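# Pin the fork link to the eye plate

## Task

Join the fork link to the eye plate by passing the 12 mm pin through both cheeks of the fork and through the plate's eye, with the pin's head seated against the fork on the side nearest the parts box. Forcing the pin into the metal of either fork cheek or the eye plate means failure. When you finish, neither gripper (alone or together with the other) may still hold any loose object apart from the fork link or the pin you fitted, or the result counts as zero. The assembly must stay together on its own; if only the robot is keeping it in place at the end, it is not done.

## Robot and tools

ROBOT. Two xArm6 arms, left_arm and right_arm, each with a parallel two-finger gripper and a wrist camera. In the shared scene frame the origin sits on the table top midway between the arms, +z is up, +x points out over the table, and left_arm is on the +y side. The names are arm labels, not image sides. Base roots: left_arm at (-0.010, +0.372, 0) m, quat_wxyz (+0.998, 0, 0, -0.057); right_arm at (+0.012, -0.302, 0) m, quat_wxyz (+0.999, 0, 0, +0.051).

execute_actions. Argument "actions" is a list holding at most one item; an empty list only reports the current state. A move item is {"rows": [...], "steps": n} with 1 to 15 rows and steps from 1 to 15 (default 15), each step lasting 1/30 s. One row is used per step; if rows run out, the final row is held for the remaining steps. A wait item is {"steps": n} with n up to 300 and no rows; it sends nothing new. Optional "pictures": true/false controls whether camera images come back (they do by default). A refused call moves nothing.

ROW LAYOUT. Every row is one flat list of 14 numbers covering both arms, even when only one moves: left_arm waist, shoulder, elbow, forearm roll, wrist pitch, wrist roll, opening; then right_arm in the same seven-value order. The six joint values are absolute target angles in radians in each joint's own coordinates (same convention as the Joint positions line), not offsets. Stated ranges: waist -6.283 to 6.283, shoulder -2.059 to 2.094, elbow -3.927 to 0.192, forearm roll -6.283 to 6.283, wrist pitch -1.693 to 3.142, wrist roll -6.283 to 6.283. True limits may sit 0.010 rad either side. A target over 0.010 rad beyond a stated end, and beyond the angle reported last, gets the call refused; one past the real end is clipped to it and reported as "joint sent to its limit" (possibly about an earlier, still-running action). Opening is an absolute command from -1 (closed) to +1 (fully open).

MOTION LIMITS. Joint targets move at most 3.14 rad/s, take 0.16 s to ramp up, and all joints of one arm are timed to arrive together. Per step, a sent target stays within 0.623 rad of the measured angle, and if the targets would carry the gripper more than 70 mm from where it is measured, the whole arm's targets are pulled back. Large moves therefore need several calls. Between calls the arms keep heading for the last row sent, even while you are composing a reply, until they settle or a step is HELD; after that only a fresh action moves them further.

GRIPPER GEOMETRY. Fingers extend along the gripper's +z and close along its y axis. end_effector_position is the pinch point between the closed pads, roughly 2 cm behind the tips; closing pushes the tips about 10 mm further along +z. Full opening is a 0.084 m pad gap.

RESULTS. The state line lists, per arm, end_effector_position (m), end_effector_quat_wxyz and linear/angular velocity (m/s, rad/s) in the scene frame; these hand positions can be off, more so at long reach. Joint positions / Joint velocities give each arm's six joints (rad, rad/s) then the pad gap (m, m/s). grip_measured is the measured opening on the command's -1..+1 scale. "joint command not followed" means the clearance check altered or blocked joint targets on some steps (the rest of the row still ran). HELD marks steps where your row was partly or wholly not sent. Joint torque readings are total drive output, offset and noisy, not pure contact force. MOTOR HOT appears from 65 °C; at 80 °C an OVER-TEMPERATURE FAULT brakes that arm until it cools.

GRIPPING. To keep hold, command an opening clearly under grip_measured; the larger the gap, the harder the squeeze (about 24 N per pad for parts up to roughly 6 cm). Returning exactly grip_measured still presses lightly; wider parts may slip. -1 gives full force on parts about 0.5 mm thick or more. Close gently: a fast close can spike force and even pop the fingers open.

LOADS. Joint load limits (N m): waist 43.5, shoulder 43.5, elbow 26.1, forearm roll 26.1, wrist pitch 17.4, wrist roll 17.4, with held weight included. Reaching one triggers a TORQUE FAULT: the arm backs that joint off, freezes 10 s and drops the rest of the call.

zoom_image. {"camera": "cam_left_wrist" or "cam_right_wrist", "region": [x0, y0, x1, y1]} in pixels of that camera's latest image, origin top-left, at most 504 by 504. Both images are 672x504. Calibration (pinhole+radial, OpenCV style, T_world_to_cam mapping scene frame to camera) is given per camera and follows the arm's joints; expect small focal, centre and pose errors. The optical frame has +z forward, +x right, +y down in the image.

read_manual. Optional section "licences"; returns licence texts only, no motion.

finished_scene. {"scene": n} with the current scene's number; irreversible, grades the scene and opens the next one whose task appears in its result. Replying without any tool call also ends everything.

AVOID. Dropping or slamming parts, hard pushes, and arms striking or pressing on each other (can end the scene). Nothing may leave the table. Loose parts may occasionally get a brief shove from outside. Don't ram the pin into metal; align it with the holes. Release the grippers before finishing, leaving the pinned joint self-supporting and no other loose item in a hand. Smooth, efficient motion is preferred.

Each tool is called after ">>>" by a JSON object that holds its "api" and its "payload".

## Session

>>> {"api": "execute_actions", "payload": {"actions": []}}

Scene clock: 0.00 s of 6033.50 s.
left_arm: end_effector_position=(+0.6097, +0.2205, +0.3399) grip_measured=+1.00 end_effector_quat_wxyz=(+0.020, -0.540, +0.841, -0.029) end_effector_velocity=(+0.000, +0.000, +0.000) end_effector_angular_velocity=(-0.000, -0.001, +0.001) | right_arm: end_effector_position=(+0.4949, -0.1750, +0.3092) grip_measured=+1.00 end_effector_quat_wxyz=(-0.059, +0.814, +0.557, -0.155) end_effector_velocity=(-0.000, +0.000, +0.000) end_effector_angular_velocity=(-0.000, +0.001, +0.000)
Joint positions: left_arm=[-0.122  0.66  -2.378 -0.011  1.648  1.762  0.084] | right_arm=[ 0.154  0.422 -1.963  0.006  1.874 -0.945  0.084]
Joint velocities: left_arm=[ 0.     0.    -0.001  0.    -0.    -0.001  0.   ] | right_arm=[ 0.    -0.    -0.     0.     0.001 -0.    -0.   ]
Joint torques (N m, as the arm reports them, + toward a larger angle): no reading
Motor temperatures (°C, as the motors report them): left_arm=[29 35 36 33 34 35] | right_arm=[32 31 30 32 38 29]

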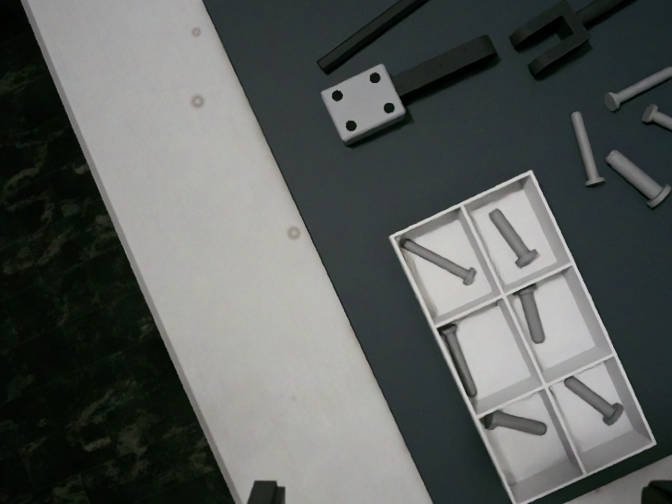

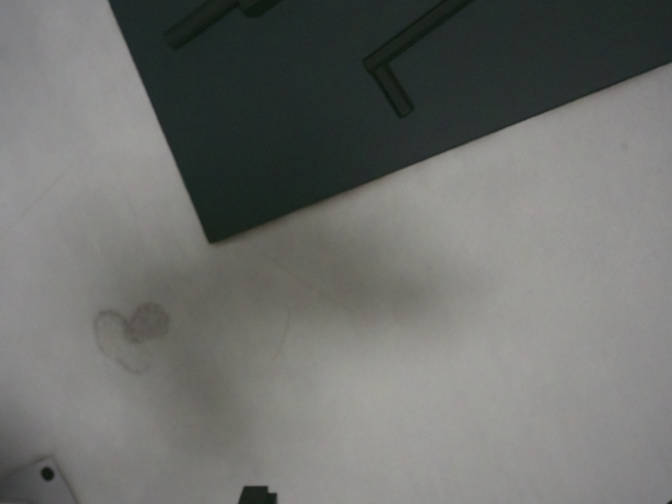

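>>> {"api": "execute_actions", "payload": {"actions": [{"rows":[[-0.363,-0.033,-1.081,0,1.114,1.0935,1,0.154,0.422,-1.963,0.006,1.874,-0.945,1]]}], "pictures": false}}

>>> {"api": "execute_actions", "payload": {"actions": [{"steps":45}]}}

Scene clock: 19.83 s of 6033.50 s.
left_arm: end_effector_position=(+0.5413, +0.1385, +0.4141) grip_measured=+1.00 end_effector_quat_wxyz=(-0.070, +0.646, -0.746, +0.146) end_effector_velocity=(-0.267, -0.092, -0.203) end_effector_angular_velocity=(-0.186, +0.241, +0.505) | right_arm: end_effector_position=(+0.4948, -0.1748, +0.3094) grip_measured=+1.00 end_effector_quat_wxyz=(-0.059, +0.814, +0.557, -0.155) end_effector_velocity=(+0.001, -0.001, +0.000) end_effector_angular_velocity=(+0.000, -0.002, -0.002)
Joint positions: left_arm=[-0.286  0.192 -1.805 -0.004  1.287  1.314  0.084] | right_arm=[ 0.154  0.422 -1.963  0.006  1.874 -0.945  0.084]
Joint velocities: left_arm=[-0.321 -0.948  1.779  0.013 -0.684 -0.869 -0.   ] | right_arm=[-0.002 -0.    -0.     0.    -0.002  0.    -0.   ]
Joint torques (N m, as the arm reports them, + toward a larger angle): left_arm=[  4.07 -15.52 -15.48   0.6   -1.08   0.52] | right_arm=[ -0.55 -21.88 -12.81  -0.24  -0.94   0.53]
Motor temperatures (°C, as the motors report them): left_arm=[29 36 38 33 34 35] | right_arm=[32 31 32 32 38 29]
Steps of this call (steps 1 to 90: nothing new was sent; then 16.33 s passed at rest; steps 91 to 105: all 15 steps of this action). Readings (joint positions):
91: left_arm=[-0.122 0.660 -2.377 -0.011 1.648 1.762] | right_arm=[0.154 0.422 -1.963 0.006 1.874 -0.945]
92: left_arm=[-0.123 0.657 -2.373 -0.011 1.644 1.757] | right_arm=[0.154 0.422 -1.963 0.006 1.874 -0.945]
94: left_arm=[-0.136 0.622 -2.328 -0.010 1.609 1.716] | right_arm=[0.154 0.422 -1.963 0.006 1.874 -0.945]
98: left_arm=[-0.192 0.473 -2.188 -0.008 1.495 1.576] | right_arm=[0.154 0.422 -1.963 0.006 1.874 -0.945]
105: the state above

Scene clock: 21.33 s of 6033.50 s.
left_arm: end_effector_position=(+0.4007, +0.1602, +0.2201) grip_measured=+1.00 end_effector_quat_wxyz=(-0.000, +0.707, -0.707, +0.000) end_effector_velocity=(+0.000, -0.000, -0.000) end_effector_angular_velocity=(-0.000, +0.000, -0.001) | right_arm: end_effector_position=(+0.4948, -0.1748, +0.3094) grip_measured=+1.00 end_effector_quat_wxyz=(-0.059, +0.814, +0.557, -0.155) end_effector_velocity=(-0.000, -0.000, +0.002) end_effector_angular_velocity=(+0.001, -0.002, -0.000)
Joint positions: left_arm=[-0.363 -0.033 -1.081 -0.     1.114  1.094  0.084] | right_arm=[ 0.154  0.422 -1.963  0.006  1.874 -0.945  0.084]
Joint velocities: left_arm=[ 0.     0.    -0.    -0.    -0.     0.001  0.   ] | right_arm=[-0.    -0.003 -0.    -0.     0.001 -0.    -0.   ]
Joint torques (N m, as the arm reports them, + toward a larger angle): left_arm=[ -0.55 -28.34 -20.89   0.44  -1.39   0.18] | right_arm=[ -0.45 -22.   -12.74  -0.34  -0.88   0.55]
Motor temperatures (°C, as the motors report them): left_arm=[29 36 39 33 34 35] | right_arm=[32 31 32 32 38 29]
Steps of this call (steps 1 to 45: the robot went on to your last target). Readings (joint positions):
1: left_arm=[-0.295 0.165 -1.749 -0.003 1.267 1.288] | right_arm=[0.154 0.422 -1.963 0.006 1.874 -0.945]
2: left_arm=[-0.302 0.145 -1.697 -0.003 1.252 1.269] | right_arm=[0.154 0.422 -1.963 0.006 1.874 -0.945]
4: left_arm=[-0.311 0.120 -1.608 -0.003 1.232 1.242] | right_arm=[0.154 0.422 -1.963 0.006 1.874 -0.945]
8: left_arm=[-0.325 0.079 -1.452 -0.002 1.198 1.199] | right_arm=[0.154 0.422 -1.963 0.006 1.874 -0.945]
45: the state above
All arms were judged still, so your last target was given up. Only a new action makes them travel on or press farther. Fingers that are still opening or closing keep moving.
camera_calibration (this result's frames):
cam_left_wrist: T_world_to_cam=[[-0.999675, -0.00890918, 0.023894, 0.426735], [-0.00908918, 0.999931, -0.00743515, -0.0893228], [-0.0238261, -0.00764991, -0.999687, 0.362382], [0, 0, 0, 1]] pos_world=[0.434419, 0.0958907, 0.351408]
cam_right_wrist: T_world_to_cam=[[0.893131, -0.362248, -0.266632, -0.39329], [-0.323136, -0.9291, 0.17988, 0.00756831], [-0.312889, -0.0744985, -0.946864, 0.56128], [0, 0, 0, 1]] pos_world=[0.529323, -0.0936222, 0.425231]

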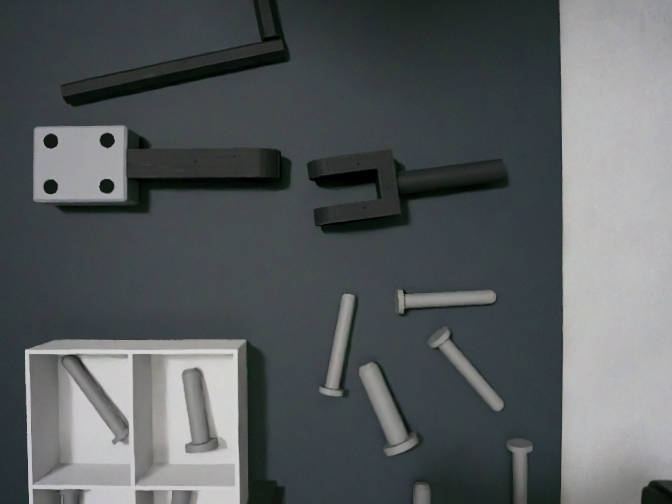

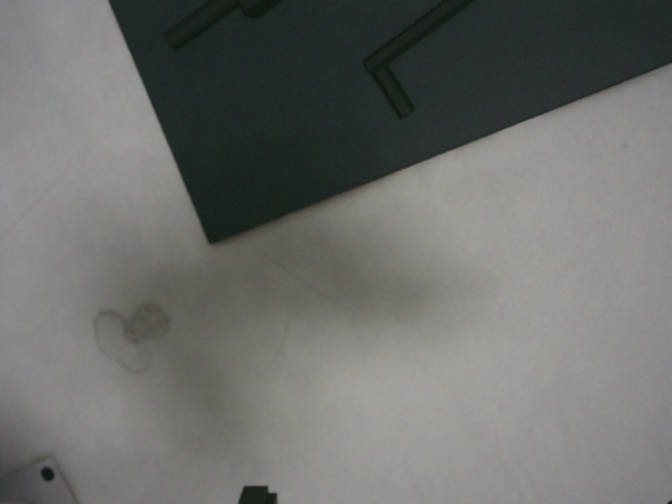

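>>> {"api": "zoom_image", "payload": {"camera": "cam_left_wrist", "region": [150, 280, 550, 504]}}

Region (150, 280, 550, 504) of cam_left_wrist's 672x504 image, scaled by 1.260, with more detail than that image has; it fills the top 282 rows of this view, and the rest is white.

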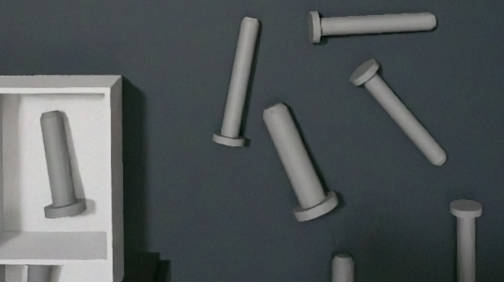

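>>> {"api": "execute_actions", "payload": {"actions": [{"rows":[[-0.3237,0.1795,-0.8292,0,0.6497,0.728,-0.3,0.50,0.472,-0.235,0,-1.237,0,1]]}], "pictures": false}}

>>> {"api": "execute_actions", "payload": {"actions": [{"steps":60}]}}

Scene clock: 42.77 s of 6033.50 s.
left_arm: end_effector_position=(+0.3973, +0.1801, +0.0717) grip_measured=-0.32 end_effector_quat_wxyz=(+0.001, +0.824, -0.567, -0.004) end_effector_velocity=(-0.054, +0.047, -0.186) end_effector_angular_velocity=(+0.033, +0.059, +0.440) | right_arm: end_effector_position=(+0.4668, -0.0982, +0.1691) grip_measured=+1.00 end_effector_quat_wxyz=(-0.016, +0.864, +0.471, -0.177) end_effector_velocity=(-0.126, +0.108, -0.347) end_effector_angular_velocity=(-0.325, -0.089, -0.572)
Joint positions: left_arm=[-0.327  0.162 -0.85   0.     0.697  0.765  0.03 ] | right_arm=[ 0.319  0.446 -1.596  0.003  1.507 -0.578  0.084]
Joint velocities: left_arm=[ 0.043  0.252  0.309  0.001 -0.494 -0.398 -0.   ] | right_arm=[ 0.305  0.046  0.943 -0.005 -0.94   0.935  0.   ]
Joint torques (N m, as the arm reports them, + toward a larger angle): left_arm=[ -1.21 -42.17 -24.56   0.18  -1.58   0.41] | right_arm=[ -0.89 -22.72 -13.42  -0.33  -0.83   0.55]
Motor temperatures (°C, as the motors report them): left_arm=[29 36 39 33 34 35] | right_arm=[32 32 33 32 38 29]
Steps of this call (steps 1 to 90: nothing new was sent; then 17.93 s passed at rest; steps 91 to 105: all 15 steps of this action). Readings (joint positions):
91: left_arm=[-0.363 -0.033 -1.081 -0.000 1.114 1.093] | right_arm=[0.154 0.422 -1.963 0.006 1.874 -0.945]
92: left_arm=[-0.363 -0.032 -1.079 -0.000 1.109 1.090] | right_arm=[0.156 0.422 -1.960 0.006 1.869 -0.940]
94: left_arm=[-0.360 -0.017 -1.062 -0.000 1.066 1.057] | right_arm=[0.174 0.421 -1.925 0.005 1.830 -0.901]
98: left_arm=[-0.347 0.055 -0.977 0.000 0.925 0.945] | right_arm=[0.237 0.435 -1.806 0.005 1.717 -0.788]
105: the state above

Scene clock: 53.33 s of 6033.50 s.
left_arm: end_effector_position=(+0.3966, +0.1822, +0.0601) grip_measured=-0.32 end_effector_quat_wxyz=(+0.000, +0.835, -0.550, +0.000) end_effector_velocity=(-0.001, +0.000, -0.001) end_effector_angular_velocity=(+0.001, +0.001, -0.000) | right_arm: end_effector_position=(+0.3917, -0.0813, +0.0340) grip_measured=+1.00 end_effector_quat_wxyz=(+0.023, +0.921, +0.363, -0.137) end_effector_velocity=(-0.000, +0.000, +0.000) end_effector_angular_velocity=(-0.000, +0.000, +0.000)
Joint positions: left_arm=[-0.324  0.18  -0.829  0.     0.65   0.728  0.03 ] | right_arm=[ 0.427  0.387 -1.082 -0.003  0.974 -0.22   0.084]
Joint velocities: left_arm=[ 0.     0.     0.001  0.001  0.    -0.     0.   ] | right_arm=[ 0.    -0.    -0.    -0.     0.001  0.     0.   ]
Joint torques (N m, as the arm reports them, + toward a larger angle): left_arm=[ -0.07 -30.36 -17.06   0.34  -1.19   0.21] | right_arm=[ -0.07 -19.93 -11.16  -0.21  -0.99   0.59]
Motor temperatures (°C, as the motors report them): left_arm=[29 36 39 33 34 35] | right_arm=[32 32 33 32 38 29]
TORQUE FAULT: the external load on joint 2 (shoulder) of the right arm reached its load limit, and that arm stopped for 10 seconds. A torque fault stops only its own arm. That arm's remaining commands of this call were not run. Joint 2 (shoulder) of that arm moved back by up to 3 degrees. That arm holds there, with its grip as last carried out, and accepts commands again: back off and push less far. That arm stops again, at the same cost, whenever a joint's load reaches its limit.
The stop of the right arm began at step 17 of this call (marked STOPPED below). From that step on that arm followed nothing that you had sent. Nothing is kept back now, and the robot has no last target.
Steps of this call (steps 1 to 60: the robot went on to your last target; steps 61 to 317: the stop continued). Readings (joint positions):
1: left_arm=[-0.326 0.168 -0.842 0.000 0.683 0.754] | right_arm=[0.329 0.448 -1.565 0.003 1.475 -0.547]
2: left_arm=[-0.325 0.172 -0.838 0.000 0.673 0.746] | right_arm=[0.339 0.449 -1.533 0.003 1.443 -0.516]
4: left_arm=[-0.325 0.175 -0.835 0.000 0.661 0.737] | right_arm=[0.356 0.452 -1.468 0.003 1.378 -0.459]
8: left_arm=[-0.324 0.177 -0.832 -0.000 0.652 0.730] | right_arm=[0.387 0.456 -1.334 0.002 1.245 -0.362]
17: left_arm=[-0.324 0.179 -0.830 -0.000 0.650 0.728] | right_arm=[0.426 0.430 -1.082 -0.005 0.974 -0.221] STOPPED (the right arm)
317: the state above
camera_calibration (this result's frames):
cam_left_wrist: T_world_to_cam=[[-0.915374, -0.401892, 0.0239303, 0.464836], [-0.402158, 0.91554, -0.00741536, 0.0588103], [-0.018929, -0.0164116, -0.999686, 0.202085], [0, 0, 0, 1]] pos_world=[0.452976, 0.136287, 0.191334]
cam_right_wrist: T_world_to_cam=[[0.683027, -0.728174, -0.0568963, -0.295347], [-0.692971, -0.670676, 0.264547, 0.273619], [-0.230795, -0.141265, -0.962693, 0.238216], [0, 0, 0, 1]] pos_world=[0.446319, 0.00209749, 0.140139]

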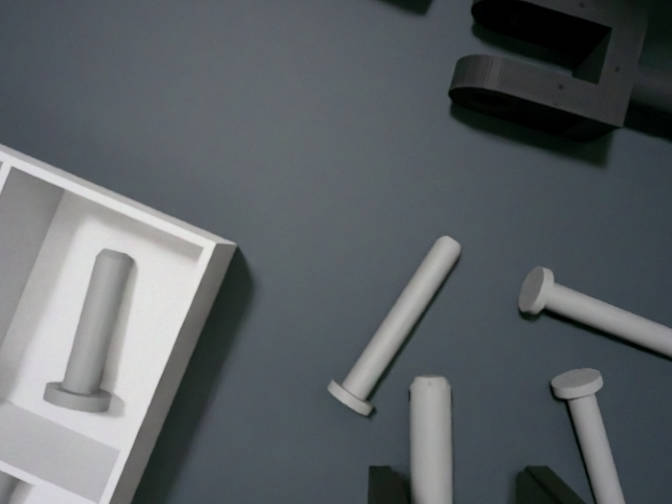

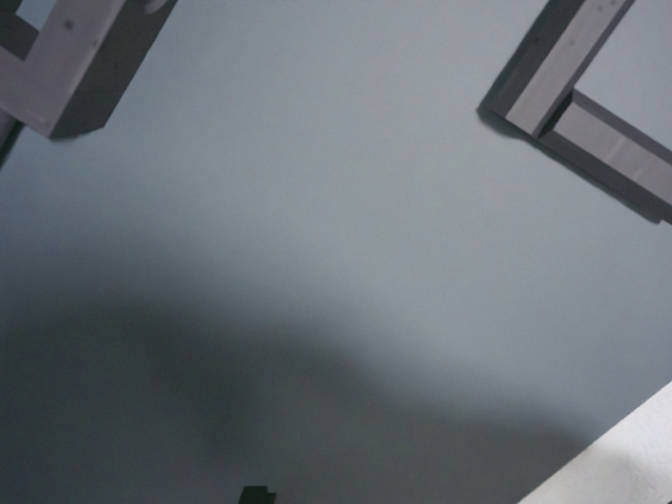

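>>> {"api": "execute_actions", "payload": {"actions": [{"rows":[[-0.328,0.2671,-0.8281,0,0.561,0.724,-0.3,0.45,0.0,-1.082,0,0.974,0,1]]}], "pictures": false}}

>>> {"api": "execute_actions", "payload": {"actions": [{"rows":[[-0.328,0.2671,-0.8281,0,0.561,0.724,-0.3,0.5,0.0,-0.6,0,0.0,0,1]]}], "pictures": false}}

>>> {"api": "execute_actions", "payload": {"actions": [{"steps":30}], "pictures": false}}

>>> {"api": "execute_actions", "payload": {"actions": [{"rows":[[-0.328,0.2671,-0.8281,0,0.561,0.724,-1,0.5,0.1,-0.4,0,-0.8,0,1]]}], "pictures": false}}

>>> {"api": "execute_actions", "payload": {"actions": [{"steps":30}], "pictures": false}}

>>> {"api": "execute_actions", "payload": {"actions": [{"rows":[[-0.3237,0.1795,-0.8292,0,0.6497,0.728,-1,0.50,0.472,-0.235,0,-1.237,0,1]]}], "pictures": false}}

>>> {"api": "execute_actions", "payload": {"actions": [{"steps":30}]}}

Scene clock: 68.40 s of 6033.50 s.
left_arm: end_effector_position=(+0.3972, +0.1800, +0.0300) grip_measured=-0.31 end_effector_quat_wxyz=(+0.000, +0.835, -0.550, -0.001) end_effector_velocity=(+0.001, -0.001, -0.001) end_effector_angular_velocity=(+0.002, +0.004, -0.001) | right_arm: end_effector_position=(+0.4323, -0.0457, +0.1937) grip_measured=+1.00 end_effector_quat_wxyz=(-0.008, +0.958, +0.285, +0.029) end_effector_velocity=(+0.042, +0.047, +0.319) end_effector_angular_velocity=(+0.363, -0.550, -0.285)
Joint positions: left_arm=[-0.328  0.258 -0.827  0.     0.571  0.724  0.03 ] | right_arm=[ 0.447  0.05  -1.084 -0.     0.974 -0.03   0.084]
Joint velocities: left_arm=[-0.     0.009 -0.011  0.001  0.007 -0.     0.   ] | right_arm=[ 0.035 -0.614 -0.039  0.005 -0.005  0.318  0.   ]
Joint torques (N m, as the arm reports them, + toward a larger angle): left_arm=[ -1.74  -0.51 -17.46   0.11  -7.39   0.38] | right_arm=[ -0.62  -9.54 -11.12  -0.25  -1.31   0.22]
Motor temperatures (°C, as the motors report them): left_arm=[29 36 39 33 35 35] | right_arm=[32 32 33 32 38 29]
Steps of this call (steps 1 to 90: nothing new was sent; then 11.57 s passed at rest; steps 91 to 105: all 15 steps of this action). Readings (joint positions):
91: left_arm=[-0.324 0.180 -0.829 -0.000 0.649 0.728] | right_arm=[0.427 0.387 -1.082 -0.003 0.974 -0.220]
92: left_arm=[-0.324 0.182 -0.830 -0.000 0.645 0.728] | right_arm=[0.427 0.384 -1.081 -0.003 0.974 -0.217]
94: left_arm=[-0.325 0.211 -0.832 -0.000 0.613 0.726] | right_arm=[0.429 0.351 -1.076 -0.003 0.975 -0.195]
98: left_arm=[-0.327 0.255 -0.827 0.000 0.576 0.725] | right_arm=[0.436 0.233 -1.085 -0.002 0.973 -0.133]
105: the state above

Scene clock: 68.90 s of 6033.50 s.
left_arm: end_effector_position=(+0.3972, +0.1799, +0.0300) grip_measured=-0.31 end_effector_quat_wxyz=(+0.000, +0.835, -0.550, -0.001) end_effector_velocity=(-0.000, -0.000, -0.000) end_effector_angular_velocity=(-0.000, +0.001, +0.000) | right_arm: end_effector_position=(+0.4306, -0.0178, +0.1365) grip_measured=+1.00 end_effector_quat_wxyz=(-0.071, +0.927, +0.286, +0.232) end_effector_velocity=(+0.082, +0.086, +0.115) end_effector_angular_velocity=(+0.675, -0.981, +0.038)
Joint positions: left_arm=[-0.328  0.259 -0.828  0.     0.572  0.724  0.03 ] | right_arm=[ 0.496  0.003 -0.641 -0.     0.147 -0.001  0.084]
Joint velocities: left_arm=[-0.    -0.     0.001 -0.001  0.    -0.    -0.   ] | right_arm=[ 0.05  -0.042  0.448 -0.    -1.597  0.014  0.   ]
Joint torques (N m, as the arm reports them, + toward a larger angle): left_arm=[ -1.82  -0.41 -17.61   0.06  -7.48   0.47] | right_arm=[ -0.9  -15.89 -14.25  -0.27  -1.28   0.66]
Motor temperatures (°C, as the motors report them): left_arm=[29 36 39 33 35 35] | right_arm=[32 32 33 32 38 29]
Steps of this call (steps 1 to 15: all 15 steps of this action). Readings (joint positions):
1: left_arm=[-0.328 0.258 -0.827 0.000 0.571 0.724] | right_arm=[0.448 0.032 -1.085 -0.000 0.973 -0.021]
2: left_arm=[-0.328 0.258 -0.828 0.000 0.571 0.724] | right_arm=[0.449 0.021 -1.083 -0.000 0.968 -0.015]
4: left_arm=[-0.328 0.259 -0.828 0.000 0.572 0.724] | right_arm=[0.453 0.012 -1.052 -0.000 0.924 -0.011]
8: left_arm=[-0.328 0.259 -0.828 0.000 0.572 0.724] | right_arm=[0.470 0.013 -0.884 -0.000 0.703 -0.007]
15: the state above

Scene clock: 69.90 s of 6033.50 s.
left_arm: end_effector_position=(+0.3972, +0.1798, +0.0300) grip_measured=-0.31 end_effector_quat_wxyz=(+0.000, +0.835, -0.550, -0.001) end_effector_velocity=(-0.000, -0.000, +0.000) end_effector_angular_velocity=(-0.000, -0.000, +0.000) | right_arm: end_effector_position=(+0.4370, -0.0108, +0.1479) grip_measured=+1.00 end_effector_quat_wxyz=(-0.087, +0.913, +0.283, +0.282) end_effector_velocity=(-0.000, +0.001, -0.000) end_effector_angular_velocity=(+0.000, -0.000, +0.001)
Joint positions: left_arm=[-0.328  0.259 -0.828  0.     0.572  0.724  0.03 ] | right_arm=[ 0.5   -0.    -0.6   -0.     0.    -0.     0.084]
Joint velocities: left_arm=[-0. -0. -0. -0.  0. -0.  0.] | right_arm=[ 0.001  0.     0.     0.    -0.001  0.    -0.   ]
Joint torques (N m, as the arm reports them, + toward a larger angle): left_arm=[ -3.27  -0.47 -17.66  -0.2   -7.58   0.64] | right_arm=[ -0.29 -13.78 -11.78  -0.14  -2.22   0.68]
Motor temperatures (°C, as the motors report them): left_arm=[29 36 39 33 35 35] | right_arm=[32 32 33 32 38 29]
Steps of this call (steps 1 to 30: the robot went on to your last target). Readings (joint positions):
1: left_arm=[-0.328 0.259 -0.828 0.000 0.572 0.724] | right_arm=[0.497 0.002 -0.629 -0.000 0.102 -0.001]
2: left_arm=[-0.328 0.259 -0.828 0.000 0.572 0.724] | right_arm=[0.498 0.001 -0.621 -0.000 0.071 -0.001]
4: left_arm=[-0.328 0.259 -0.828 0.000 0.572 0.724] | right_arm=[0.499 -0.000 -0.612 -0.000 0.034 -0.000]
8: left_arm=[-0.328 0.259 -0.828 0.000 0.572 0.724] | right_arm=[0.500 -0.000 -0.604 0.000 0.009 -0.000]
30: the state above
All arms were judged still, so your last target was given up. Only a new action makes them travel on or press farther. Fingers that are still opening or closing keep moving.

Scene clock: 70.40 s of 6033.50 s.
left_arm: end_effector_position=(+0.4012, +0.1779, +0.0301) grip_measured=-0.74 end_effector_quat_wxyz=(-0.001, +0.835, -0.550, +0.005) end_effector_velocity=(-0.003, +0.001, -0.001) end_effector_angular_velocity=(+0.002, +0.005, +0.001) | right_arm: end_effector_position=(+0.4379, -0.0102, +0.1869) grip_measured=+1.00 end_effector_quat_wxyz=(-0.150, +0.824, +0.255, +0.483) end_effector_velocity=(-0.002, -0.001, +0.091) end_effector_angular_velocity=(+0.261, -0.381, +0.000)
Joint positions: left_arm=[-0.328  0.264 -0.832  0.     0.557  0.724  0.012] | right_arm=[ 0.5    0.095 -0.41   0.    -0.745  0.     0.084]
Joint velocities: left_arm=[-0.    -0.003  0.007 -0.001  0.002 -0.001 -0.   ] | right_arm=[ 0.     0.044  0.089 -0.    -0.595  0.     0.   ]
Joint torques (N m, as the arm reports them, + toward a larger angle): left_arm=[-3.9  -5.22 -2.57 -0.37 -0.3   0.32] | right_arm=[  0.21 -13.27  -9.43  -0.21  -1.65   0.64]
Motor temperatures (°C, as the motors report them): left_arm=[29 36 39 33 35 35] | right_arm=[32 32 33 32 38 29]
Steps of this call (steps 1 to 15: all 15 steps of this action). Readings (joint positions):
1: left_arm=[-0.328 0.259 -0.828 0.000 0.572 0.724] | right_arm=[0.500 0.000 -0.600 -0.000 -0.000 -0.000]
2: left_arm=[-0.328 0.259 -0.829 0.000 0.570 0.724] | right_arm=[0.500 0.001 -0.599 -0.000 -0.006 0.000]
4: left_arm=[-0.327 0.261 -0.831 0.000 0.565 0.724] | right_arm=[0.500 0.007 -0.586 -0.000 -0.050 0.000]
8: left_arm=[-0.328 0.265 -0.834 0.000 0.557 0.724] | right_arm=[0.500 0.048 -0.503 -0.000 -0.319 -0.000]
15: the state above

Scene clock: 71.40 s of 6033.50 s.
left_arm: end_effector_position=(+0.4006, +0.1781, +0.0300) grip_measured=-0.74 end_effector_quat_wxyz=(-0.001, +0.835, -0.550, +0.004) end_effector_velocity=(+0.001, -0.000, +0.000) end_effector_angular_velocity=(-0.000, -0.001, +0.001) | right_arm: end_effector_position=(+0.4369, -0.0108, +0.1941) grip_measured=+1.00 end_effector_quat_wxyz=(-0.155, +0.814, +0.252, +0.499) end_effector_velocity=(-0.000, +0.000, +0.000) end_effector_angular_velocity=(+0.001, -0.001, +0.000)
Joint positions: left_arm=[-0.328  0.264 -0.833 -0.     0.561  0.724  0.012] | right_arm=[ 0.5    0.1   -0.4   -0.    -0.8    0.     0.084]
Joint velocities: left_arm=[ 0.     0.    -0.002  0.     0.    -0.001 -0.   ] | right_arm=[ 0.     0.     0.    -0.    -0.001  0.     0.   ]
Joint torques (N m, as the arm reports them, + toward a larger angle): left_arm=[-3.17 -5.47  0.99 -0.27  1.31  0.39] | right_arm=[ -0.19 -13.08  -8.81  -0.15  -2.21   0.63]
Motor temperatures (°C, as the motors report them): left_arm=[29 36 39 33 35 35] | right_arm=[32 32 33 32 38 29]
Steps of this call (steps 1 to 30: the robot went on to your last target). Readings (joint positions):
1: left_arm=[-0.328 0.264 -0.832 0.000 0.557 0.724] | right_arm=[0.500 0.096 -0.408 0.000 -0.761 0.000]
2: left_arm=[-0.328 0.264 -0.832 0.000 0.557 0.724] | right_arm=[0.500 0.097 -0.406 -0.000 -0.773 0.000]
4: left_arm=[-0.328 0.264 -0.832 0.000 0.558 0.724] | right_arm=[0.500 0.098 -0.403 -0.000 -0.786 0.000]
8: left_arm=[-0.328 0.263 -0.831 -0.000 0.558 0.724] | right_arm=[0.500 0.099 -0.401 -0.000 -0.796 0.000]
30: the state above
All arms were judged still, so your last target was given up. Only a new action makes them travel on or press farther. Fingers that are still opening or closing keep moving.

Scene clock: 71.90 s of 6033.50 s.
left_arm: end_effector_position=(+0.3953, +0.1826, +0.0581) grip_measured=-0.74 end_effector_quat_wxyz=(+0.000, +0.835, -0.550, -0.002) end_effector_velocity=(+0.007, -0.002, +0.011) end_effector_angular_velocity=(-0.009, -0.020, +0.000) | right_arm: end_effector_position=(+0.3671, -0.0588, +0.0774) grip_measured=+1.00 end_effector_quat_wxyz=(-0.142, +0.838, +0.260, +0.458) end_effector_velocity=(-0.060, -0.041, -0.056) end_effector_angular_velocity=(-0.014, +0.021, +0.001)
Joint positions: left_arm=[-0.324  0.183 -0.827 -0.     0.649  0.728  0.011] | right_arm=[ 0.5    0.447 -0.244  0.    -1.204 -0.     0.084]
Joint velocities: left_arm=[ 0.002 -0.018 -0.009  0.001  0.005  0.001  0.   ] | right_arm=[ 0.001  0.277  0.108 -0.    -0.36   0.    -0.   ]
Joint torques (N m, as the arm reports them, + toward a larger angle): left_arm=[ -0.54 -30.51 -17.06   0.4   -1.09   0.21] | right_arm=[ -0.15 -17.13  -5.03  -0.02  -2.19   0.69]
Motor temperatures (°C, as the motors report them): left_arm=[29 36 39 33 35 35] | right_arm=[32 32 33 32 38 29]
Steps of this call (steps 1 to 15: all 15 steps of this action). Readings (joint positions):
1: left_arm=[-0.328 0.264 -0.833 -0.000 0.561 0.724] | right_arm=[0.500 0.100 -0.400 0.000 -0.800 -0.000]
2: left_arm=[-0.328 0.261 -0.833 -0.000 0.565 0.724] | right_arm=[0.500 0.103 -0.399 -0.000 -0.805 0.000]
4: left_arm=[-0.328 0.240 -0.821 -0.000 0.601 0.726] | right_arm=[0.500 0.134 -0.388 -0.000 -0.848 0.000]
8: left_arm=[-0.325 0.196 -0.823 -0.000 0.641 0.727] | right_arm=[0.500 0.265 -0.326 0.000 -0.992 -0.000]
15: the state above

Scene clock: 72.90 s of 6033.50 s.
left_arm: end_effector_position=(+0.3966, +0.1822, +0.0600) grip_measured=-0.74 end_effector_quat_wxyz=(+0.000, +0.835, -0.550, -0.000) end_effector_velocity=(-0.000, -0.000, +0.000) end_effector_angular_velocity=(-0.001, +0.000, +0.001) | right_arm: end_effector_position=(+0.3620, -0.0622, +0.0730) grip_measured=+1.00 end_effector_quat_wxyz=(-0.142, +0.838, +0.260, +0.458) end_effector_velocity=(+0.000, -0.001, -0.000) end_effector_angular_velocity=(-0.001, +0.001, -0.002)
Joint positions: left_arm=[-0.324  0.18  -0.829 -0.     0.65   0.728  0.011] | right_arm=[ 0.5    0.472 -0.235 -0.    -1.237 -0.     0.084]
Joint velocities: left_arm=[-0.    -0.    -0.    -0.001  0.    -0.     0.   ] | right_arm=[-0.002  0.001  0.     0.     0.001 -0.    -0.   ]
Joint torques (N m, as the arm reports them, + toward a larger angle): left_arm=[ -0.65 -30.45 -17.38   0.31  -1.35   0.26] | right_arm=[ -0.14 -12.26  -2.62  -0.16  -2.25   0.65]
Motor temperatures (°C, as the motors report them): left_arm=[29 36 39 33 35 35] | right_arm=[32 32 33 32 38 29]
Steps of this call (steps 1 to 30: the robot went on to your last target). Readings (joint positions):
1: left_arm=[-0.324 0.182 -0.828 -0.000 0.650 0.728] | right_arm=[0.500 0.455 -0.242 0.000 -1.214 -0.000]
2: left_arm=[-0.324 0.181 -0.828 -0.000 0.650 0.728] | right_arm=[0.500 0.459 -0.240 0.000 -1.221 -0.000]
4: left_arm=[-0.324 0.181 -0.829 -0.000 0.650 0.728] | right_arm=[0.500 0.465 -0.239 -0.000 -1.229 0.000]
8: left_arm=[-0.324 0.180 -0.829 -0.000 0.650 0.728] | right_arm=[0.500 0.469 -0.237 -0.000 -1.235 0.000]
30: the state above
All arms were judged still, so your last target was given up. Only a new action makes them travel on or press farther. Fingers that are still opening or closing keep moving.
camera_calibration (this result's frames):
cam_left_wrist: T_world_to_cam=[[-0.915374, -0.401892, 0.0239354, 0.464835], [-0.402158, 0.91554, -0.00740981, 0.0588084], [-0.0189358, -0.0164086, -0.999686, 0.202084], [0, 0, 0, 1]] pos_world=[0.452975, 0.136288, 0.191331]
cam_right_wrist: T_world_to_cam=[[0.567387, -0.823381, 0.0107957, -0.227922], [-0.436808, -0.312064, -0.843691, 0.266004], [0.698048, 0.473983, -0.53672, -0.0574536], [0, 0, 0, 1]] pos_world=[0.285618, -0.0774246, 0.196049]

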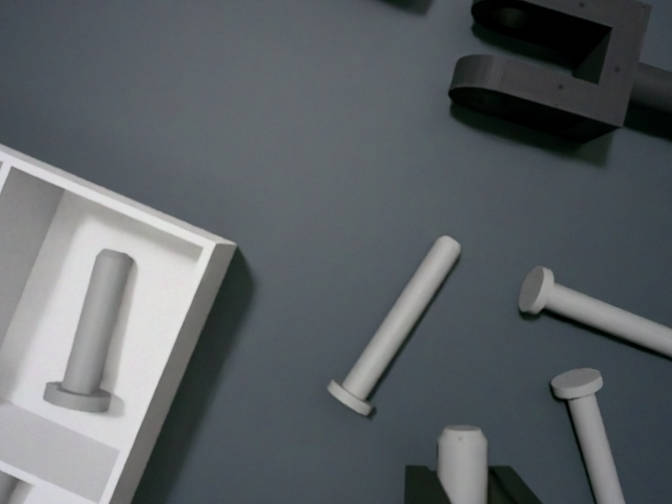

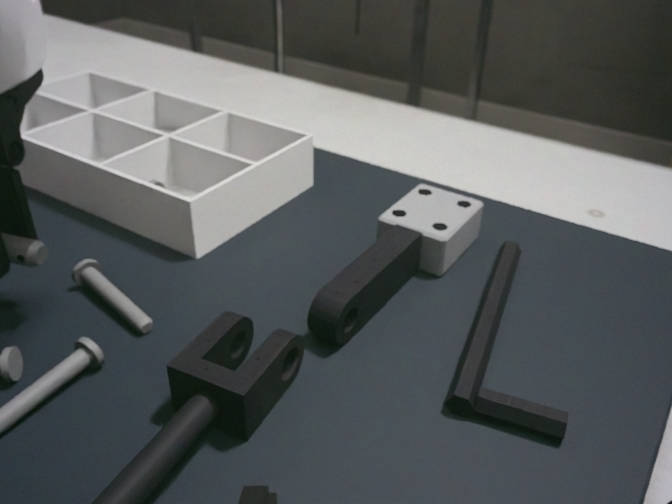

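>>> {"api": "execute_actions", "payload": {"actions": [{"rows":[[-0.2,0.0,-0.8292,0,0.83,0.728,-1,0.50,0.0,-0.6,0,-0.7,0.3,0]]}], "pictures": false}}

>>> {"api": "execute_actions", "payload": {"actions": [{"steps":20}], "pictures": false}}

>>> {"api": "execute_actions", "payload": {"actions": [{"rows":[[-0.2,0.0,-0.8292,0,0.83,0.728,-1,0.688,0.0,-1.0555,0,0.7667,0.66,0]]}], "pictures": false}}

>>> {"api": "execute_actions", "payload": {"actions": [{"steps":40}], "pictures": false}}

>>> {"api": "execute_actions", "payload": {"actions": [{"rows":[[-0.2,0.0,-0.8292,0,0.83,0.728,-1,0.688,0.2888,-1.0555,0,0.7667,0.66,0]]}], "pictures": false}}

>>> {"api": "execute_actions", "payload": {"actions": [{"steps":25}]}}

Scene clock: 90.03 s of 6033.50 s.
left_arm: end_effector_position=(+0.4028, +0.2372, +0.1236) grip_measured=-0.74 end_effector_quat_wxyz=(+0.000, +0.867, -0.499, -0.002) end_effector_velocity=(-0.002, +0.009, +0.009) end_effector_angular_velocity=(+0.002, +0.006, +0.018) | right_arm: end_effector_position=(+0.4531, +0.0003, +0.2068) grip_measured=-0.01 end_effector_quat_wxyz=(-0.215, +0.811, +0.171, +0.517) end_effector_velocity=(+0.153, +0.107, +0.370) end_effector_angular_velocity=(+0.547, -0.123, -0.152)
Joint positions: left_arm=[-0.203  0.004 -0.828 -0.     0.827  0.728  0.011] | right_arm=[ 0.5    0.179 -0.462 -0.    -0.904  0.186  0.044]
Joint velocities: left_arm=[ 0.018 -0.025 -0.001  0.001  0.033 -0.     0.   ] | right_arm=[ 0.002 -0.648 -0.499  0.     0.736  0.411 -0.   ]
Joint torques (N m, as the arm reports them, + toward a larger angle): left_arm=[ -0.57 -27.57 -19.56   0.39  -1.42   0.26] | right_arm=[  0.06 -13.74  -8.58  -0.08  -2.26   0.57]
Motor temperatures (°C, as the motors report them): left_arm=[29 36 39 33 35 35] | right_arm=[32 31 31 32 38 29]
Steps of this call (steps 1 to 90: nothing new was sent; then 13.63 s passed at rest; steps 91 to 105: all 15 steps of this action). Readings (joint positions):
91: left_arm=[-0.324 0.179 -0.829 0.000 0.650 0.728] | right_arm=[0.500 0.472 -0.235 -0.000 -1.237 0.000]
92: left_arm=[-0.322 0.176 -0.829 0.000 0.654 0.728] | right_arm=[0.500 0.469 -0.237 0.000 -1.232 0.003]
94: left_arm=[-0.297 0.142 -0.825 0.000 0.695 0.728] | right_arm=[0.500 0.438 -0.259 0.000 -1.192 0.025]
98: left_arm=[-0.224 0.034 -0.834 -0.000 0.789 0.728] | right_arm=[0.500 0.336 -0.341 -0.000 -1.082 0.086]
105: the state above

Scene clock: 90.70 s of 6033.50 s.
left_arm: end_effector_position=(+0.4035, +0.2381, +0.1257) grip_measured=-0.74 end_effector_quat_wxyz=(+0.000, +0.867, -0.498, -0.000) end_effector_velocity=(+0.000, +0.000, +0.000) end_effector_angular_velocity=(+0.000, -0.000, +0.001) | right_arm: end_effector_position=(+0.4846, +0.0219, +0.3175) grip_measured=-0.01 end_effector_quat_wxyz=(-0.263, +0.788, +0.120, +0.544) end_effector_velocity=(+0.001, +0.000, +0.007) end_effector_angular_velocity=(+0.009, -0.008, -0.002)
Joint positions: left_arm=[-0.2    0.    -0.829 -0.     0.83   0.728  0.011] | right_arm=[ 0.5    0.001 -0.599  0.    -0.7    0.3    0.044]
Joint velocities: left_arm=[ 0.    -0.     0.     0.    -0.    -0.002  0.   ] | right_arm=[-0.001 -0.008 -0.007 -0.     0.004  0.003  0.   ]
Joint torques (N m, as the arm reports them, + toward a larger angle): left_arm=[ -0.46 -27.24 -19.17   0.36  -1.28   0.23] | right_arm=[ -0.07 -13.54 -11.32  -0.31  -2.03   0.64]
Motor temperatures (°C, as the motors report them): left_arm=[29 36 39 33 35 35] | right_arm=[32 31 31 32 38 29]
Steps of this call (steps 1 to 20: the robot went on to your last target). Readings (joint positions):
1: left_arm=[-0.202 0.003 -0.828 -0.000 0.828 0.728] | right_arm=[0.500 0.157 -0.479 -0.000 -0.879 0.200]
2: left_arm=[-0.202 0.003 -0.828 -0.000 0.828 0.728] | right_arm=[0.500 0.136 -0.495 -0.000 -0.855 0.214]
4: left_arm=[-0.201 0.002 -0.829 -0.000 0.829 0.728] | right_arm=[0.500 0.093 -0.528 -0.000 -0.807 0.240]
8: left_arm=[-0.200 0.001 -0.829 -0.000 0.830 0.728] | right_arm=[0.500 0.024 -0.583 -0.000 -0.731 0.283]
20: the state above

Scene clock: 91.20 s of 6033.50 s.
left_arm: end_effector_position=(+0.4035, +0.2381, +0.1258) grip_measured=-0.74 end_effector_quat_wxyz=(+0.000, +0.867, -0.498, -0.000) end_effector_velocity=(+0.000, -0.000, +0.000) end_effector_angular_velocity=(-0.000, -0.001, -0.000) | right_arm: end_effector_position=(+0.4642, +0.1293, +0.3293) grip_measured=-0.01 end_effector_quat_wxyz=(-0.271, +0.900, +0.071, +0.333) end_effector_velocity=(-0.203, +0.022, -0.293) end_effector_angular_velocity=(-1.147, +1.722, -0.043)
Joint positions: left_arm=[-0.2    0.    -0.829 -0.     0.83   0.728  0.011] | right_arm=[ 0.661 -0.001 -0.99  -0.     0.103  0.606  0.044]
Joint velocities: left_arm=[ 0.     0.    -0.001 -0.     0.     0.    -0.   ] | right_arm=[ 0.25  -0.012 -0.599 -0.001  2.649  0.464  0.   ]
Joint torques (N m, as the arm reports them, + toward a larger angle): left_arm=[ -0.31 -27.22 -19.28   0.47  -1.4    0.22] | right_arm=[ -3.42 -13.62  -9.22   0.07  -1.99   0.32]
Motor temperatures (°C, as the motors report them): left_arm=[29 36 39 33 35 35] | right_arm=[32 31 31 32 38 29]
Steps of this call (steps 1 to 15: all 15 steps of this action). Readings (joint positions):
1: left_arm=[-0.200 0.000 -0.829 -0.000 0.830 0.728] | right_arm=[0.500 0.001 -0.599 0.000 -0.700 0.300]
2: left_arm=[-0.200 0.000 -0.829 -0.000 0.830 0.728] | right_arm=[0.501 0.001 -0.602 0.000 -0.695 0.303]
4: left_arm=[-0.200 0.000 -0.829 0.000 0.830 0.728] | right_arm=[0.513 0.002 -0.630 0.000 -0.652 0.328]
8: left_arm=[-0.200 0.000 -0.829 0.000 0.830 0.728] | right_arm=[0.568 0.000 -0.766 -0.000 -0.459 0.430]
15: the state above

Scene clock: 92.53 s of 6033.50 s.
left_arm: end_effector_position=(+0.4035, +0.2381, +0.1258) grip_measured=-0.74 end_effector_quat_wxyz=(+0.000, +0.867, -0.498, -0.000) end_effector_velocity=(-0.000, +0.000, -0.000) end_effector_angular_velocity=(+0.001, +0.000, -0.001) | right_arm: end_effector_position=(+0.3881, +0.0768, +0.2307) grip_measured=-0.01 end_effector_quat_wxyz=(-0.095, +0.988, +0.064, +0.108) end_effector_velocity=(+0.000, -0.000, +0.000) end_effector_angular_velocity=(+0.000, -0.000, -0.001)
Joint positions: left_arm=[-0.2    0.    -0.829  0.     0.83   0.728  0.011] | right_arm=[ 0.688 -0.    -1.056 -0.     0.767  0.66   0.044]
Joint velocities: left_arm=[-0.     0.     0.     0.001 -0.     0.     0.   ] | right_arm=[-0.001 -0.    -0.     0.    -0.001 -0.    -0.   ]
Joint torques (N m, as the arm reports them, + toward a larger angle): left_arm=[ -0.5  -27.39 -19.05   0.44  -1.32   0.29] | right_arm=[ -0.18 -15.98 -13.92  -0.47  -1.96   0.62]
Motor temperatures (°C, as the motors report them): left_arm=[29 36 39 33 35 35] | right_arm=[32 31 32 32 38 29]
Steps of this call (steps 1 to 40: the robot went on to your last target). Readings (joint positions):
1: left_arm=[-0.200 0.000 -0.829 0.000 0.830 0.728] | right_arm=[0.668 -0.002 -1.007 -0.000 0.189 0.618]
2: left_arm=[-0.200 0.000 -0.829 -0.000 0.830 0.728] | right_arm=[0.672 -0.001 -1.017 -0.000 0.268 0.627]
4: left_arm=[-0.200 0.000 -0.829 0.000 0.830 0.728] | right_arm=[0.677 -0.000 -1.027 -0.000 0.406 0.637]
8: left_arm=[-0.200 0.000 -0.829 -0.000 0.830 0.728] | right_arm=[0.683 0.001 -1.042 0.000 0.639 0.651]
40: the state above

Scene clock: 93.03 s of 6033.50 s.
left_arm: end_effector_position=(+0.4035, +0.2381, +0.1258) grip_measured=-0.74 end_effector_quat_wxyz=(+0.000, +0.867, -0.498, -0.000) end_effector_velocity=(+0.000, +0.000, -0.000) end_effector_angular_velocity=(+0.000, -0.000, +0.000) | right_arm: end_effector_position=(+0.3656, +0.0541, +0.0850) grip_measured=-0.01 end_effector_quat_wxyz=(-0.003, +0.998, +0.064, +0.003) end_effector_velocity=(-0.008, -0.007, -0.059) end_effector_angular_velocity=(-0.074, +0.073, +0.002)
Joint positions: left_arm=[-0.2    0.    -0.829  0.     0.83   0.728  0.011] | right_arm=[ 0.688  0.276 -1.052  0.     0.768  0.66   0.044]
Joint velocities: left_arm=[ 0.     0.    -0.     0.    -0.    -0.001  0.   ] | right_arm=[ 0.001  0.142 -0.031 -0.    -0.006 -0.     0.   ]
Joint torques (N m, as the arm reports them, + toward a larger angle): left_arm=[ -0.19 -27.53 -19.     0.16  -1.34   0.35] | right_arm=[  0.12 -23.38 -14.49  -0.27  -2.07   0.6 ]
Motor temperatures (°C, as the motors report them): left_arm=[29 36 39 33 35 35] | right_arm=[32 31 32 32 38 29]
Steps of this call (steps 1 to 15: all 15 steps of this action). Readings (joint positions):
1: left_arm=[-0.200 -0.000 -0.829 -0.000 0.830 0.728] | right_arm=[0.688 0.000 -1.056 0.000 0.767 0.660]
2: left_arm=[-0.200 0.000 -0.829 0.000 0.830 0.728] | right_arm=[0.688 0.003 -1.056 -0.000 0.767 0.660]
4: left_arm=[-0.200 0.000 -0.829 0.000 0.830 0.728] | right_arm=[0.688 0.035 -1.062 -0.000 0.765 0.660]
8: left_arm=[-0.200 -0.000 -0.829 0.000 0.830 0.728] | right_arm=[0.688 0.146 -1.053 0.000 0.767 0.660]
15: the state above

Scene clock: 93.87 s of 6033.50 s.
left_arm: end_effector_position=(+0.4035, +0.2381, +0.1258) grip_measured=-0.74 end_effector_quat_wxyz=(+0.000, +0.867, -0.498, -0.000) end_effector_velocity=(-0.000, +0.000, -0.000) end_effector_angular_velocity=(+0.000, +0.001, +0.000) | right_arm: end_effector_position=(+0.3653, +0.0537, +0.0801) grip_measured=-0.01 end_effector_quat_wxyz=(-0.000, +0.998, +0.065, +0.000) end_effector_velocity=(+0.000, +0.000, +0.001) end_effector_angular_velocity=(+0.001, -0.001, -0.000)
Joint positions: left_arm=[-0.2    0.    -0.829  0.     0.83   0.728  0.011] | right_arm=[ 0.688  0.289 -1.056 -0.     0.767  0.66   0.044]
Joint velocities: left_arm=[ 0.     0.     0.001 -0.    -0.    -0.    -0.   ] | right_arm=[ 0.    -0.002  0.     0.     0.001  0.    -0.   ]
Joint torques (N m, as the arm reports them, + toward a larger angle): left_arm=[ -0.29 -27.14 -19.1    0.33  -1.31   0.45] | right_arm=[  0.19 -19.09 -12.17  -0.19  -1.54   0.61]
Motor temperatures (°C, as the motors report them): left_arm=[29 36 39 33 35 35] | right_arm=[32 31 32 32 38 29]
Steps of this call (steps 1 to 25: the robot went on to your last target). Readings (joint positions):
1: left_arm=[-0.200 0.000 -0.829 0.000 0.830 0.728] | right_arm=[0.688 0.280 -1.053 0.000 0.767 0.660]
2: left_arm=[-0.200 -0.000 -0.829 -0.000 0.830 0.728] | right_arm=[0.688 0.282 -1.055 0.000 0.767 0.660]
4: left_arm=[-0.200 0.000 -0.829 -0.000 0.830 0.728] | right_arm=[0.688 0.283 -1.057 -0.000 0.766 0.660]
8: left_arm=[-0.200 0.000 -0.829 0.000 0.830 0.728] | right_arm=[0.688 0.286 -1.056 -0.000 0.766 0.660]
25: the state above
camera_calibration (this result's frames):
cam_left_wrist: T_world_to_cam=[[-0.858774, -0.51177, 0.0244577, 0.495288], [-0.512055, 0.858926, -0.00681356, 0.0686093], [-0.0175204, -0.018375, -0.999678, 0.268711], [0, 0, 0, 1]] pos_world=[0.46518, 0.199481, 0.256978]
cam_right_wrist: T_world_to_cam=[[0.138961, -0.99029, 0.00387942, 0.0316357], [-0.990286, -0.138977, -0.00425561, 0.43523], [0.00475344, -0.00325037, -0.999983, 0.205099], [0, 0, 0, 1]] pos_world=[0.425631, 0.0924823, 0.206825]

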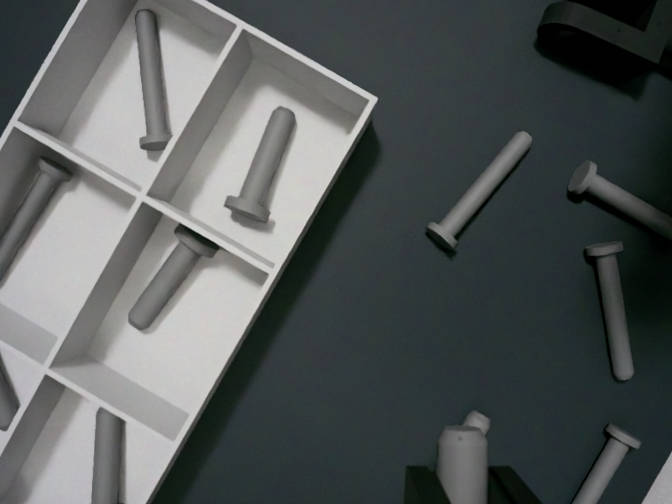

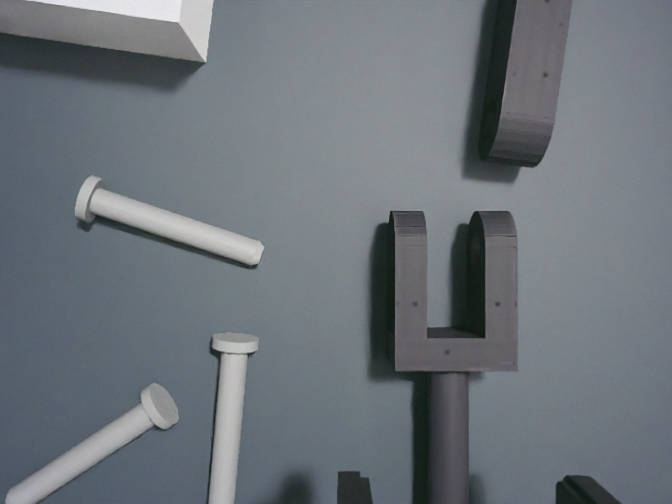

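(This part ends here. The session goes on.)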